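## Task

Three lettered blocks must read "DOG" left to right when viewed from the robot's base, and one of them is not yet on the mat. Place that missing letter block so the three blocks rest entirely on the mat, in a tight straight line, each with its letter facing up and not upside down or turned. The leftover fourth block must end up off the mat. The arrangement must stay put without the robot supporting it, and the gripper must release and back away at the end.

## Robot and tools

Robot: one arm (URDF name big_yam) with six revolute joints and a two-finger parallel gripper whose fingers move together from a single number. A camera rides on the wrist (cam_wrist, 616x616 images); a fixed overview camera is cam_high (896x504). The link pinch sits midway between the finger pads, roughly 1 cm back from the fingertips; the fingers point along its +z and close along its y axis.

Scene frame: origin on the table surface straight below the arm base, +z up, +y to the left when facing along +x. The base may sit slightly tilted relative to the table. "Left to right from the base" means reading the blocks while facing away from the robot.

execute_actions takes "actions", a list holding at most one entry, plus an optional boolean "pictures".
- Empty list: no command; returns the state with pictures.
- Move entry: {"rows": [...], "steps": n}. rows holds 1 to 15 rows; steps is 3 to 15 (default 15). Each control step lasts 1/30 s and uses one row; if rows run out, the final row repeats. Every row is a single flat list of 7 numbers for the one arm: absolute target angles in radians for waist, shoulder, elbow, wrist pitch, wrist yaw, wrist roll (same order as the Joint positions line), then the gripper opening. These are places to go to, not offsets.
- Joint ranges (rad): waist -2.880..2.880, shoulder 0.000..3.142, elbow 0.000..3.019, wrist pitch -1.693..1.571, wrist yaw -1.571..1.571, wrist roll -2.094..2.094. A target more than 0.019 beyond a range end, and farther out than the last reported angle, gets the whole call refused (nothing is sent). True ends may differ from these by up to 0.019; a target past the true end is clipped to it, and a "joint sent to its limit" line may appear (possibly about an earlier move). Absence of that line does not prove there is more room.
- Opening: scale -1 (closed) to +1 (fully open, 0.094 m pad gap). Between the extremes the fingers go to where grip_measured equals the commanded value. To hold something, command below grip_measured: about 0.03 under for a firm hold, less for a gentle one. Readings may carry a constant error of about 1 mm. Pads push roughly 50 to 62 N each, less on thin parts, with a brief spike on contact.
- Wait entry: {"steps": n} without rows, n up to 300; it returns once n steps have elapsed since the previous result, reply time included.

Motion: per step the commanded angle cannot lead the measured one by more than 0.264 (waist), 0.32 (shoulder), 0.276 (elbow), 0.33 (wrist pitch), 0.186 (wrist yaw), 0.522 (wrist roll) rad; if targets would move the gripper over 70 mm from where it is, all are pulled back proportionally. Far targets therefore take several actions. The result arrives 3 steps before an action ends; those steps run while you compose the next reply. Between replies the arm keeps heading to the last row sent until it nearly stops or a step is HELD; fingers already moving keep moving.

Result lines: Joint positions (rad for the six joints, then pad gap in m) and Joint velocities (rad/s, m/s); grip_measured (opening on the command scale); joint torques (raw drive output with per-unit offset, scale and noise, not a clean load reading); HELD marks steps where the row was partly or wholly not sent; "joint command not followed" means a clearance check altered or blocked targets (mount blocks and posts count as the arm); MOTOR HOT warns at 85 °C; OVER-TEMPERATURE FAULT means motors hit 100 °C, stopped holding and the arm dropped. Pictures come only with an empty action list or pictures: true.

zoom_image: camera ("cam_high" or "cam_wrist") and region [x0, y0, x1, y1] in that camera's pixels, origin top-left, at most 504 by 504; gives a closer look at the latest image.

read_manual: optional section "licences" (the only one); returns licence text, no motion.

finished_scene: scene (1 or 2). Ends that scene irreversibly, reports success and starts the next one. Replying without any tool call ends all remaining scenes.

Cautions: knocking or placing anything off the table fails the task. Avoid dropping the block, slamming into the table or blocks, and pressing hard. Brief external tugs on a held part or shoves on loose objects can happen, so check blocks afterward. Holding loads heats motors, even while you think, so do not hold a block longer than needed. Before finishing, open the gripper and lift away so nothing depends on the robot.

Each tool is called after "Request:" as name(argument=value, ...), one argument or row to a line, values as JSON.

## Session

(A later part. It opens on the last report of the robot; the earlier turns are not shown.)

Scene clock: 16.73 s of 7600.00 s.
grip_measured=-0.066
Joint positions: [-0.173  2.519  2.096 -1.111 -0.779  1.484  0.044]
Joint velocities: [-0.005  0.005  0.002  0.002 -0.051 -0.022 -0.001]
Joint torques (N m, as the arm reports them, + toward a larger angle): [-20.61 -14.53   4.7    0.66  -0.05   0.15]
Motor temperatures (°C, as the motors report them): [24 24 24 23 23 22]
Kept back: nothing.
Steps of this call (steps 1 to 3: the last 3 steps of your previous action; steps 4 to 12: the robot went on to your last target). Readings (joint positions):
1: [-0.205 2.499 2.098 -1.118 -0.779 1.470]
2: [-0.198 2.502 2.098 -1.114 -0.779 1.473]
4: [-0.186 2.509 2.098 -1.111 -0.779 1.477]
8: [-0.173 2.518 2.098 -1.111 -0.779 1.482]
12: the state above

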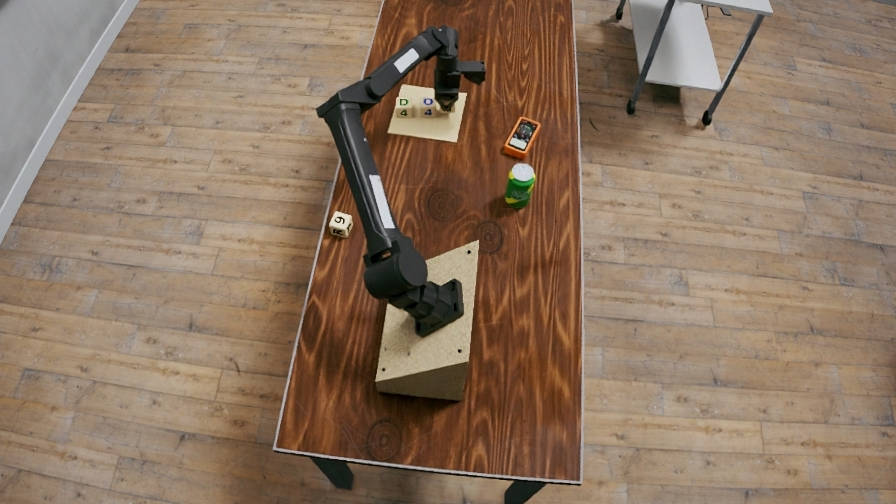

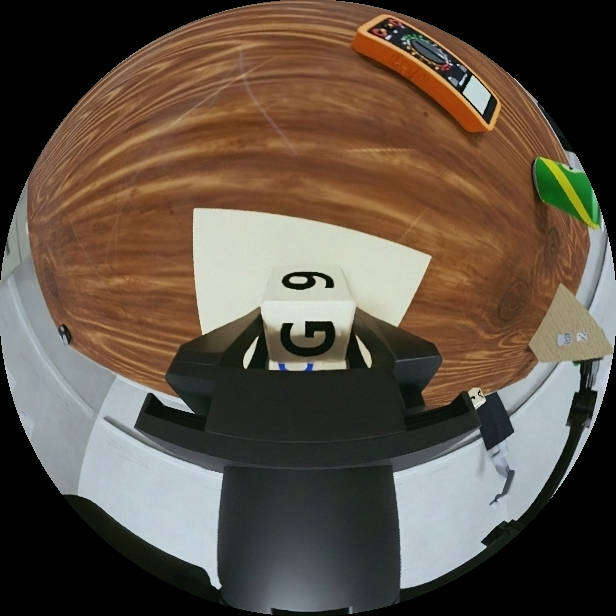

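Request:
execute_actions(
  actions=[
    {"rows": [[-0.165,2.54,2.115,-1.1,-0.78,1.5,-0.1],[-0.165,2.54,2.132,-1.1,-0.78,1.505,-0.1],[-0.165,2.543,2.14,-1.1,-0.78,1.51,-0.1],[-0.165,2.548,2.148,-1.1,-0.78,1.512,-0.1],[-0.165,2.553,2.156,-1.1,-0.78,1.514,-0.1],[-0.165,2.558,2.164,-1.1,-0.78,1.516,-0.1],[-0.165,2.563,2.172,-1.1,-0.78,1.518,-0.1],[-0.165,2.568,2.18,-1.1,-0.78,1.52,-0.1],[-0.165,2.573,2.187,-1.1,-0.78,1.52,-0.1],[-0.165,2.578,2.193,-1.1,-0.78,1.52,-0.1],[-0.165,2.582,2.197,-1.1,-0.78,1.52,-0.1],[-0.165,2.585,2.198,-1.1,-0.78,1.52,-0.1]], "steps": 15},
  ],
)

Request:
execute_actions(
  actions=[
    {"steps": 12},
  ],
  pictures=true,
)

Request:
zoom_image(
  camera="cam_high",
  region=[380, 50, 500, 150],
)

Scene clock: 17.73 s of 7600.00 s.
grip_measured=-0.066
Joint positions: [-0.173  2.544  2.161 -1.111 -0.779  1.507  0.044]
Joint velocities: [-0.015  0.073  0.149 -0.002  0.066 -0.007 -0.   ]
Joint torques (N m, as the arm reports them, + toward a larger angle): [-23.27 -13.83   7.88   0.45  -0.07   0.11]
Motor temperatures (°C, as the motors report them): [24 24 24 23 23 22]
Steps of this call (steps 1 to 18: the robot went on to your last target; steps 19 to 30: the first 12 steps of this action). Readings (joint positions):
19: [-0.173 2.519 2.096 -1.111 -0.779 1.486]
20: [-0.173 2.519 2.096 -1.111 -0.779 1.488]
22: [-0.173 2.520 2.099 -1.111 -0.779 1.493]
26: [-0.173 2.530 2.130 -1.111 -0.779 1.502]
30: the state above

Scene clock: 18.13 s of 7600.00 s.
grip_measured=-0.066
Joint positions: [-0.173  2.558  2.166 -1.111 -0.779  1.511  0.044]
Joint velocities: [ 0.005  0.005 -0.012 -0.017  0.037  0.022  0.   ]
Joint torques (N m, as the arm reports them, + toward a larger angle): [-22.41 -14.36   8.14   0.69  -0.12   0.1 ]
Motor temperatures (°C, as the motors report them): [24 24 24 23 23 22]
Kept back: nothing.
Steps of this call (steps 1 to 3: the last 3 steps of your previous action; steps 4 to 12: the robot went on to your last target). Readings (joint positions):
1: [-0.173 2.545 2.164 -1.111 -0.779 1.508]
2: [-0.173 2.547 2.166 -1.111 -0.779 1.509]
4: [-0.173 2.550 2.166 -1.111 -0.779 1.509]
8: [-0.173 2.556 2.166 -1.111 -0.779 1.510]
12: the state above

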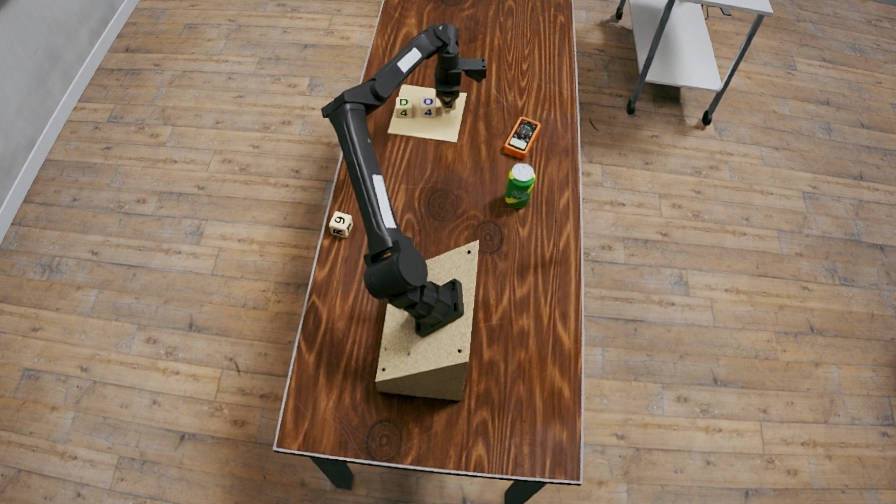

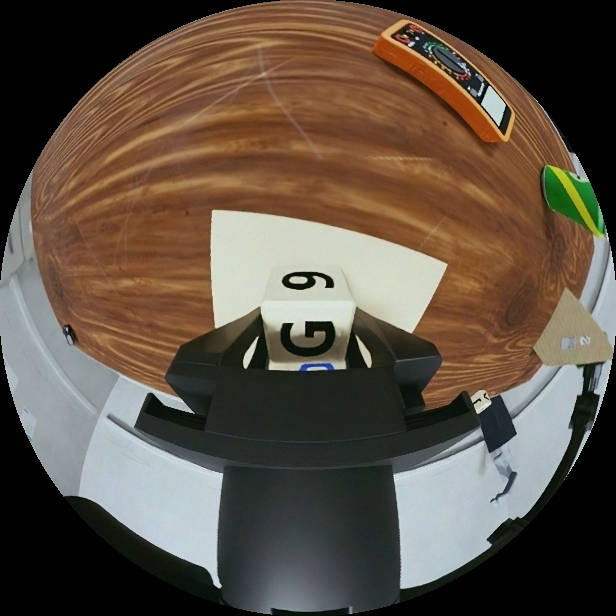

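Region (380, 50, 500, 150) of cam_high's 896x504 image, scaled by 4.200, with more detail than that image has.

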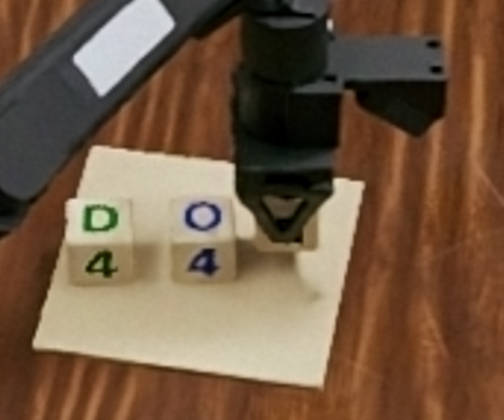

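Request:
execute_actions(
  actions=[
    {"rows": [[-0.158,2.588,2.19,-1.1,-0.78,1.522,-0.1],[-0.154,2.591,2.19,-1.1,-0.78,1.522,-0.1],[-0.151,2.594,2.19,-1.1,-0.78,1.522,-0.1],[-0.149,2.597,2.19,-1.1,-0.78,1.522,-0.1],[-0.147,2.6,2.19,-1.1,-0.78,1.522,-0.1],[-0.145,2.602,2.19,-1.1,-0.78,1.522,-0.1],[-0.143,2.604,2.19,-1.1,-0.78,1.522,-0.1],[-0.141,2.605,2.19,-1.1,-0.78,1.522,-0.1],[-0.14,2.605,2.19,-1.1,-0.78,1.522,-0.1]], "steps": 15},
  ],
)

Request:
execute_actions(
  actions=[
    {"steps": 10},
  ],
  pictures=true,
)

Request:
zoom_image(
  camera="cam_high",
  region=[380, 50, 500, 150],
)

Scene clock: 18.77 s of 7600.00 s.
grip_measured=-0.066
Joint positions: [-0.171  2.574  2.166 -1.111 -0.779  1.513  0.044]
Joint velocities: [ 0.005  0.054  0.007 -0.002 -0.051  0.007 -0.001]
Joint torques (N m, as the arm reports them, + toward a larger angle): [-19.26 -14.62   7.32   0.41  -0.06   0.15]
Motor temperatures (°C, as the motors report them): [24 24 24 23 23 22]
Steps of this call (steps 1 to 7: the robot went on to your last target; steps 8 to 19: the first 12 steps of this action). Readings (joint positions):
8: [-0.173 2.558 2.166 -1.111 -0.779 1.512]
9: [-0.173 2.558 2.166 -1.111 -0.779 1.512]
11: [-0.173 2.559 2.166 -1.111 -0.779 1.512]
15: [-0.172 2.565 2.166 -1.111 -0.779 1.513]
19: the state above

Scene clock: 19.10 s of 7600.00 s.
grip_measured=-0.066
Joint positions: [-0.168  2.581  2.166 -1.111 -0.779  1.514  0.044]
Joint velocities: [-0.005  0.005 -0.002 -0.007 -0.037 -0.037  0.   ]
Joint torques (N m, as the arm reports them, + toward a larger angle): [-19.73 -14.23   7.38   0.65  -0.07   0.13]
Motor temperatures (°C, as the motors report them): [24 24 24 23 23 22]
Kept back: nothing.
Steps of this call (steps 1 to 3: the last 3 steps of your previous action; steps 4 to 10: the robot went on to your last target). Readings (joint positions):
1: [-0.170 2.577 2.166 -1.111 -0.779 1.513]
2: [-0.170 2.578 2.166 -1.111 -0.779 1.513]
4: [-0.169 2.581 2.166 -1.111 -0.779 1.514]
8: [-0.168 2.581 2.166 -1.111 -0.779 1.514]
10: the state above

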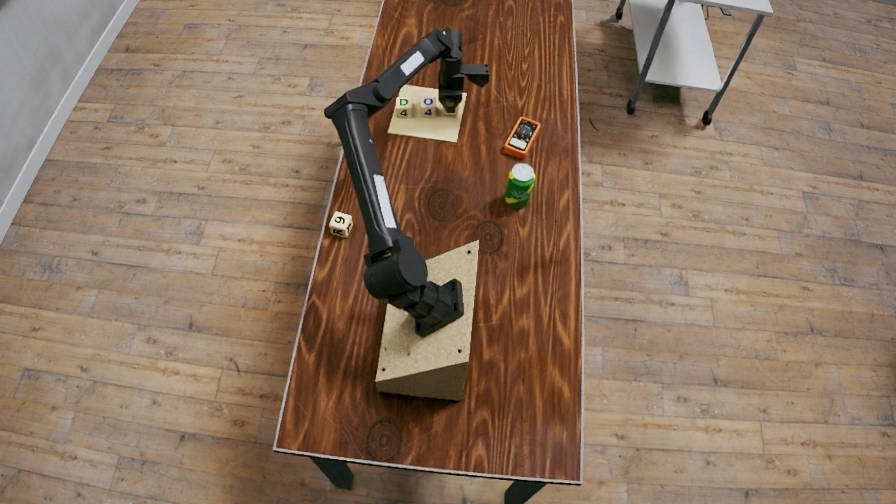

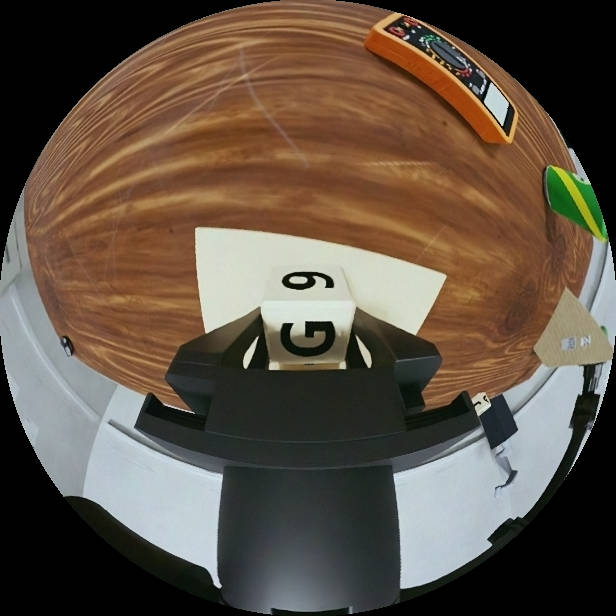

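Region (380, 50, 500, 150) of cam_high's 896x504 image, scaled by 4.200, with more detail than that image has.

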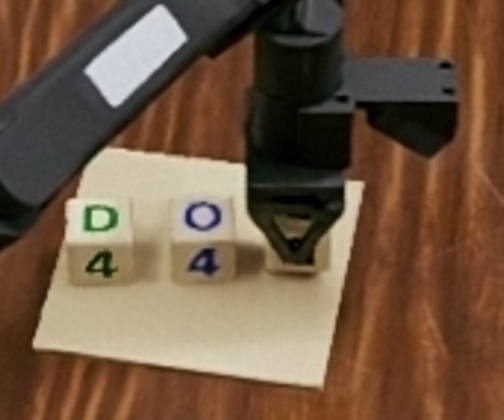

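Request:
zoom_image(
  camera="cam_wrist",
  region=[180, 210, 460, 390],
)

Region (180, 210, 460, 390) of cam_wrist's 616x616 image, scaled by 1.800, with more detail than that image has; it fills the top 324 rows of this view, and the rest is white.

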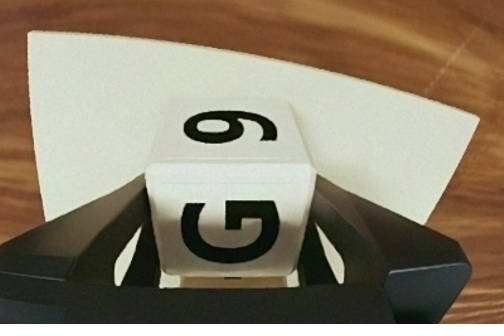

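Request:
execute_actions(
  actions=[
    {"rows": [[-0.138,2.607,2.19,-1.094,-0.78,1.525,-0.1],[-0.136,2.609,2.19,-1.09,-0.78,1.527,-0.1],[-0.134,2.611,2.19,-1.087,-0.78,1.529,-0.1],[-0.133,2.612,2.19,-1.084,-0.78,1.53,-0.1],[-0.132,2.613,2.19,-1.082,-0.78,1.53,-0.1]], "steps": 15},
  ],
)

Request:
execute_actions(
  actions=[
    {"steps": 8},
  ],
  pictures=true,
)

Request:
zoom_image(
  camera="cam_high",
  region=[380, 50, 500, 150],
)

Scene clock: 19.73 s of 7600.00 s.
grip_measured=-0.066
Joint positions: [-0.16   2.582  2.166 -1.098 -0.779  1.52   0.044]
Joint velocities: [ 0.015 -0.005  0.012  0.002  0.007 -0.051 -0.   ]
Joint torques (N m, as the arm reports them, + toward a larger angle): [-20.44 -14.87   7.46   0.65  -0.09   0.13]
Motor temperatures (°C, as the motors report them): [24 24 25 23 23 22]
Steps of this call (steps 1 to 7: the robot went on to your last target; steps 8 to 19: the first 12 steps of this action). Readings (joint positions):
8: [-0.168 2.581 2.166 -1.111 -0.779 1.514]
9: [-0.168 2.581 2.166 -1.110 -0.779 1.515]
11: [-0.167 2.581 2.166 -1.106 -0.779 1.517]
15: [-0.163 2.582 2.166 -1.099 -0.779 1.519]
19: the state above

Scene clock: 20.00 s of 7600.00 s.
grip_measured=-0.066
Joint positions: [-0.158  2.583  2.166 -1.098 -0.779  1.521  0.044]
Joint velocities: [-0.005 -0.015  0.002  0.012 -0.037 -0.051 -0.001]
Joint torques (N m, as the arm reports them, + toward a larger angle): [-19.86 -13.59   7.25   0.74  -0.1    0.11]
Motor temperatures (°C, as the motors report them): [24 24 25 23 23 22]
Kept back: nothing.
Steps of this call (steps 1 to 3: the last 3 steps of your previous action; steps 4 to 8: the robot went on to your last target). Readings (joint positions):
1: [-0.159 2.582 2.166 -1.098 -0.779 1.521]
2: [-0.159 2.582 2.166 -1.098 -0.779 1.521]
4: [-0.158 2.583 2.166 -1.098 -0.779 1.521]
8: the state above

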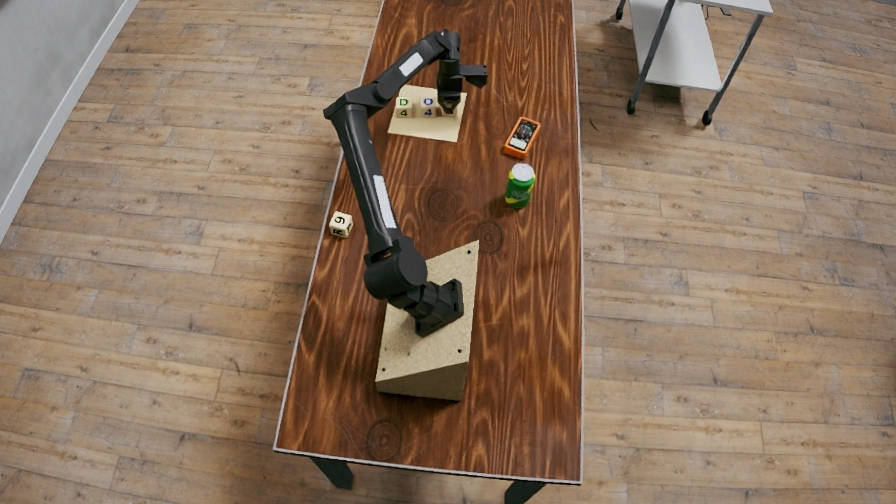

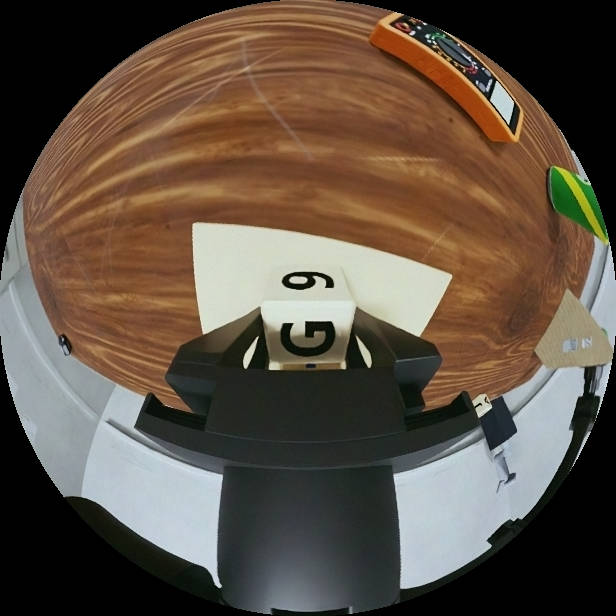

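Region (380, 50, 500, 150) of cam_high's 896x504 image, scaled by 4.200, with more detail than that image has.

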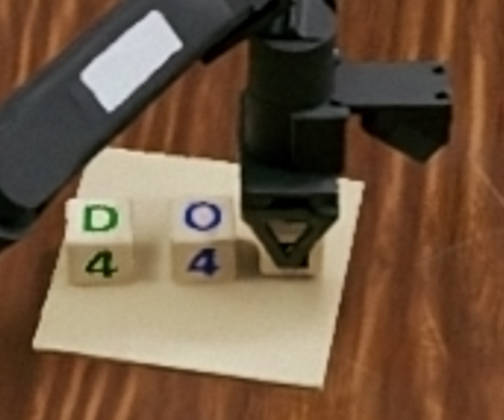

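Request:
execute_actions(
  actions=[
    {"rows": [[-0.14,2.616,2.19,-1.09,-0.78,1.53,-0.1],[-0.14,2.619,2.19,-1.09,-0.78,1.53,-0.1],[-0.14,2.62,2.19,-1.09,-0.78,1.53,-0.1]], "steps": 15},
  ],
)

Request:
execute_actions(
  actions=[
    {"rows": [[-0.145,2.61,2.19,-1.09,-0.78,1.53,-0.06],[-0.145,2.61,2.19,-1.09,-0.78,1.53,-0.03],[-0.145,2.61,2.19,-1.09,-0.78,1.53,0.0],[-0.145,2.61,2.19,-1.09,-0.78,1.53,0.08],[-0.145,2.61,2.19,-1.09,-0.78,1.53,0.18],[-0.145,2.61,2.19,-1.09,-0.78,1.53,0.3],[-0.145,2.61,2.19,-1.09,-0.78,1.53,0.45],[-0.145,2.61,2.19,-1.09,-0.78,1.53,0.6]], "steps": 13},
  ],
  pictures=true,
)

Scene clock: 20.60 s of 7600.00 s.
grip_measured=-0.066
Joint positions: [-0.158  2.59   2.166 -1.098 -0.78   1.522  0.044]
Joint velocities: [ 0.015  0.005 -0.007  0.012 -0.022  0.051  0.001]
Joint torques (N m, as the arm reports them, + toward a larger angle): [-20.75 -13.75   7.27   0.27  -0.01   0.08]
Motor temperatures (°C, as the motors report them): [24 24 25 23 23 22]
Steps of this call (steps 1 to 6: the robot went on to your last target; steps 7 to 18: the first 12 steps of this action). Readings (joint positions):
7: [-0.158 2.583 2.166 -1.098 -0.779 1.521]
8: [-0.158 2.583 2.166 -1.098 -0.779 1.521]
10: [-0.158 2.584 2.166 -1.098 -0.779 1.521]
14: [-0.158 2.588 2.166 -1.098 -0.779 1.521]
18: the state above

Scene clock: 21.03 s of 7600.00 s.
grip_measured=+0.593
Joint positions: [-0.158  2.59   2.166 -1.098 -0.78   1.522  0.075]
Joint velocities: [-0.005 -0.015 -0.007 -0.002  0.051  0.051  0.009]
Joint torques (N m, as the arm reports them, + toward a larger angle): [-21.47 -14.87   7.37   0.57  -0.02   0.14]
Motor temperatures (°C, as the motors report them): [24 24 25 23 23 22]
Steps of this call (steps 1 to 3: the last 3 steps of your previous action; steps 4 to 13: the first 10 steps of this action). Readings (joint positions):
4: [-0.158 2.590 2.166 -1.098 -0.780 1.522]
5: [-0.158 2.590 2.166 -1.098 -0.780 1.522]
7: [-0.158 2.590 2.166 -1.098 -0.780 1.522]
11: [-0.158 2.590 2.166 -1.098 -0.780 1.522]
13: the state above

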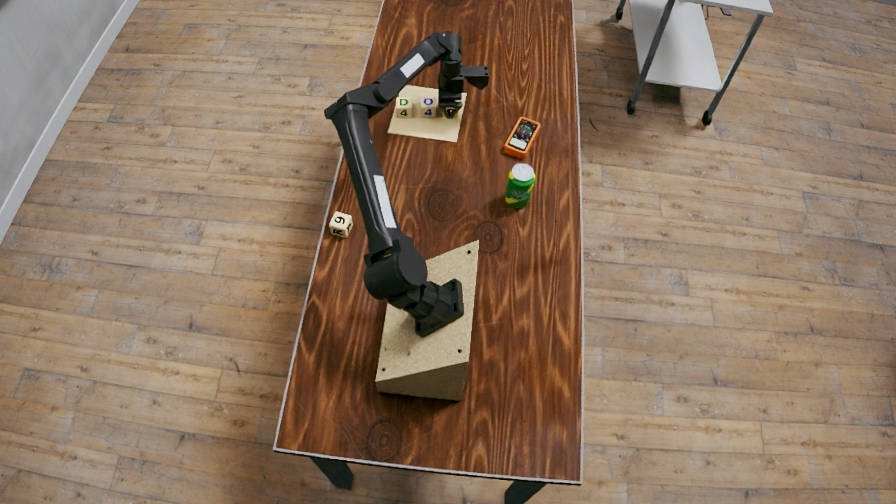

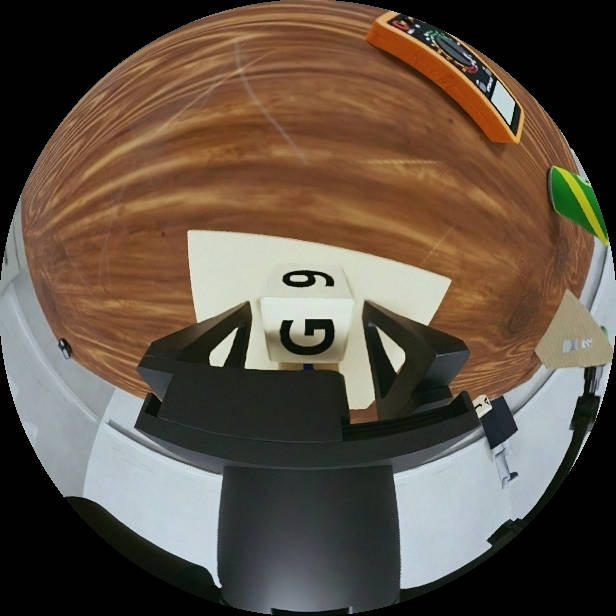

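Request:
execute_actions(
  actions=[
    {"rows": [[-0.16,2.588,2.198,-1.11,-0.78,1.52,0.7],[-0.166,2.582,2.2,-1.122,-0.78,1.52,0.8],[-0.173,2.576,2.203,-1.136,-0.78,1.51,0.9],[-0.181,2.569,2.206,-1.152,-0.78,1.5,1],[-0.19,2.561,2.209,-1.17,-0.78,1.49,1],[-0.2,2.553,2.212,-1.19,-0.78,1.48,1],[-0.21,2.545,2.215,-1.21,-0.78,1.47,1],[-0.22,2.537,2.218,-1.23,-0.78,1.46,1],[-0.232,2.528,2.22,-1.25,-0.78,1.45,1],[-0.245,2.518,2.22,-1.27,-0.78,1.44,1],[-0.26,2.505,2.215,-1.285,-0.78,1.43,1],[-0.275,2.49,2.205,-1.3,-0.78,1.42,1],[-0.29,2.47,2.19,-1.31,-0.78,1.41,1],[-0.305,2.45,2.17,-1.32,-0.78,1.4,1],[-0.32,2.425,2.145,-1.325,-0.78,1.4,1]], "steps": 15},
  ],
)

Request:
execute_actions(
  actions=[
    {"rows": [[-0.34,2.4,2.115,-1.33,-0.78,1.4,1],[-0.36,2.375,2.085,-1.33,-0.78,1.4,1],[-0.38,2.35,2.055,-1.33,-0.78,1.4,1],[-0.4,2.325,2.025,-1.33,-0.78,1.4,1],[-0.42,2.3,1.995,-1.33,-0.78,1.4,1],[-0.44,2.278,1.968,-1.33,-0.78,1.4,1],[-0.457,2.258,1.944,-1.33,-0.78,1.4,1],[-0.472,2.24,1.924,-1.33,-0.78,1.4,1],[-0.484,2.225,1.908,-1.33,-0.78,1.4,1],[-0.493,2.215,1.897,-1.33,-0.78,1.4,1],[-0.5,2.21,1.89,-1.33,-0.78,1.4,1]], "steps": 15},
  ],
  pictures=true,
)

Request:
zoom_image(
  camera="cam_high",
  region=[380, 50, 500, 150],
)

Scene clock: 21.63 s of 7600.00 s.
grip_measured=+1.000
Joint positions: [-0.21   2.548  2.174 -1.247 -0.78   1.468  0.094]
Joint velocities: [-0.376 -0.308 -0.012 -0.418  0.007 -0.212  0.   ]
Joint torques (N m, as the arm reports them, + toward a larger angle): [-26.18 -18.51   7.71  -0.57  -0.06  -0.06]
Motor temperatures (°C, as the motors report them): [25 24 25 23 23 22]
Steps of this call (steps 1 to 3: the last 3 steps of your previous action; steps 4 to 6: the robot went on to your last target; steps 7 to 18: the first 12 steps of this action). Readings (joint positions):
7: [-0.158 2.590 2.166 -1.098 -0.780 1.522]
8: [-0.158 2.590 2.166 -1.100 -0.780 1.522]
10: [-0.160 2.590 2.168 -1.114 -0.780 1.519]
14: [-0.173 2.579 2.172 -1.177 -0.780 1.498]
18: the state above

Scene clock: 22.13 s of 7600.00 s.
grip_measured=+1.000
Joint positions: [-0.518  2.193  1.919 -1.315 -0.78   1.412  0.094]
Joint velocities: [-0.562 -0.376 -0.154 -0.037 -0.051 -0.066  0.   ]
Joint torques (N m, as the arm reports them, + toward a larger angle): [-14.66 -10.02   5.09  -0.25  -0.08  -0.15]
Motor temperatures (°C, as the motors report them): [25 24 25 23 23 22]
Steps of this call (steps 1 to 3: the last 3 steps of your previous action; steps 4 to 15: the first 12 steps of this action). Readings (joint positions):
4: [-0.271 2.489 2.160 -1.288 -0.780 1.439]
5: [-0.289 2.465 2.142 -1.293 -0.780 1.434]
7: [-0.329 2.407 2.094 -1.301 -0.780 1.426]
11: [-0.425 2.279 1.979 -1.311 -0.780 1.416]
15: the state above

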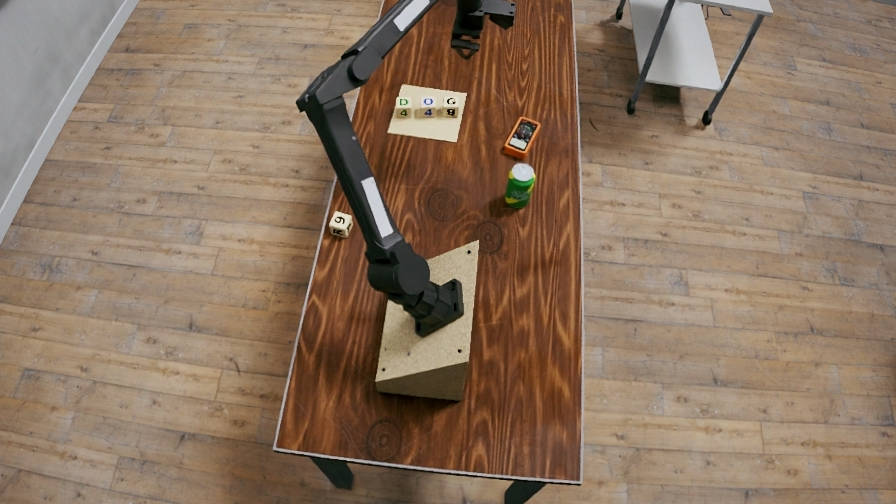

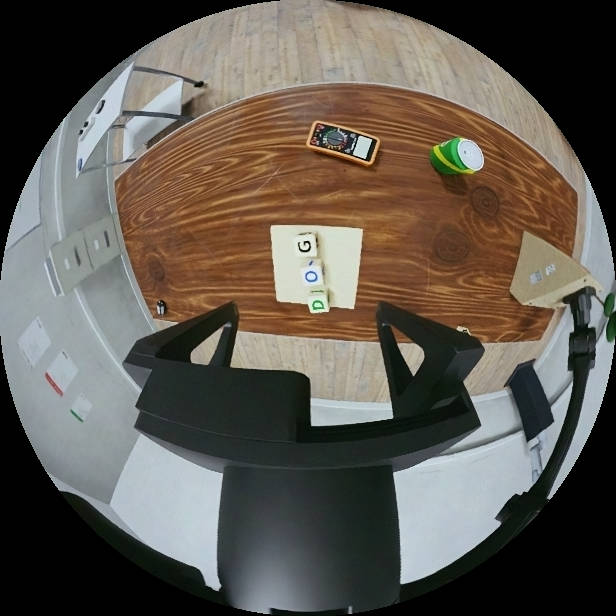

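Region (380, 50, 500, 150) of cam_high's 896x504 image, scaled by 4.200, with more detail than that image has.

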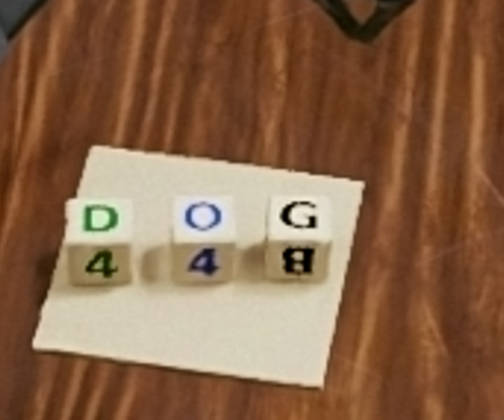

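Request:
finished_scene(
  scene=1,
)

The scene is finished: the task was done.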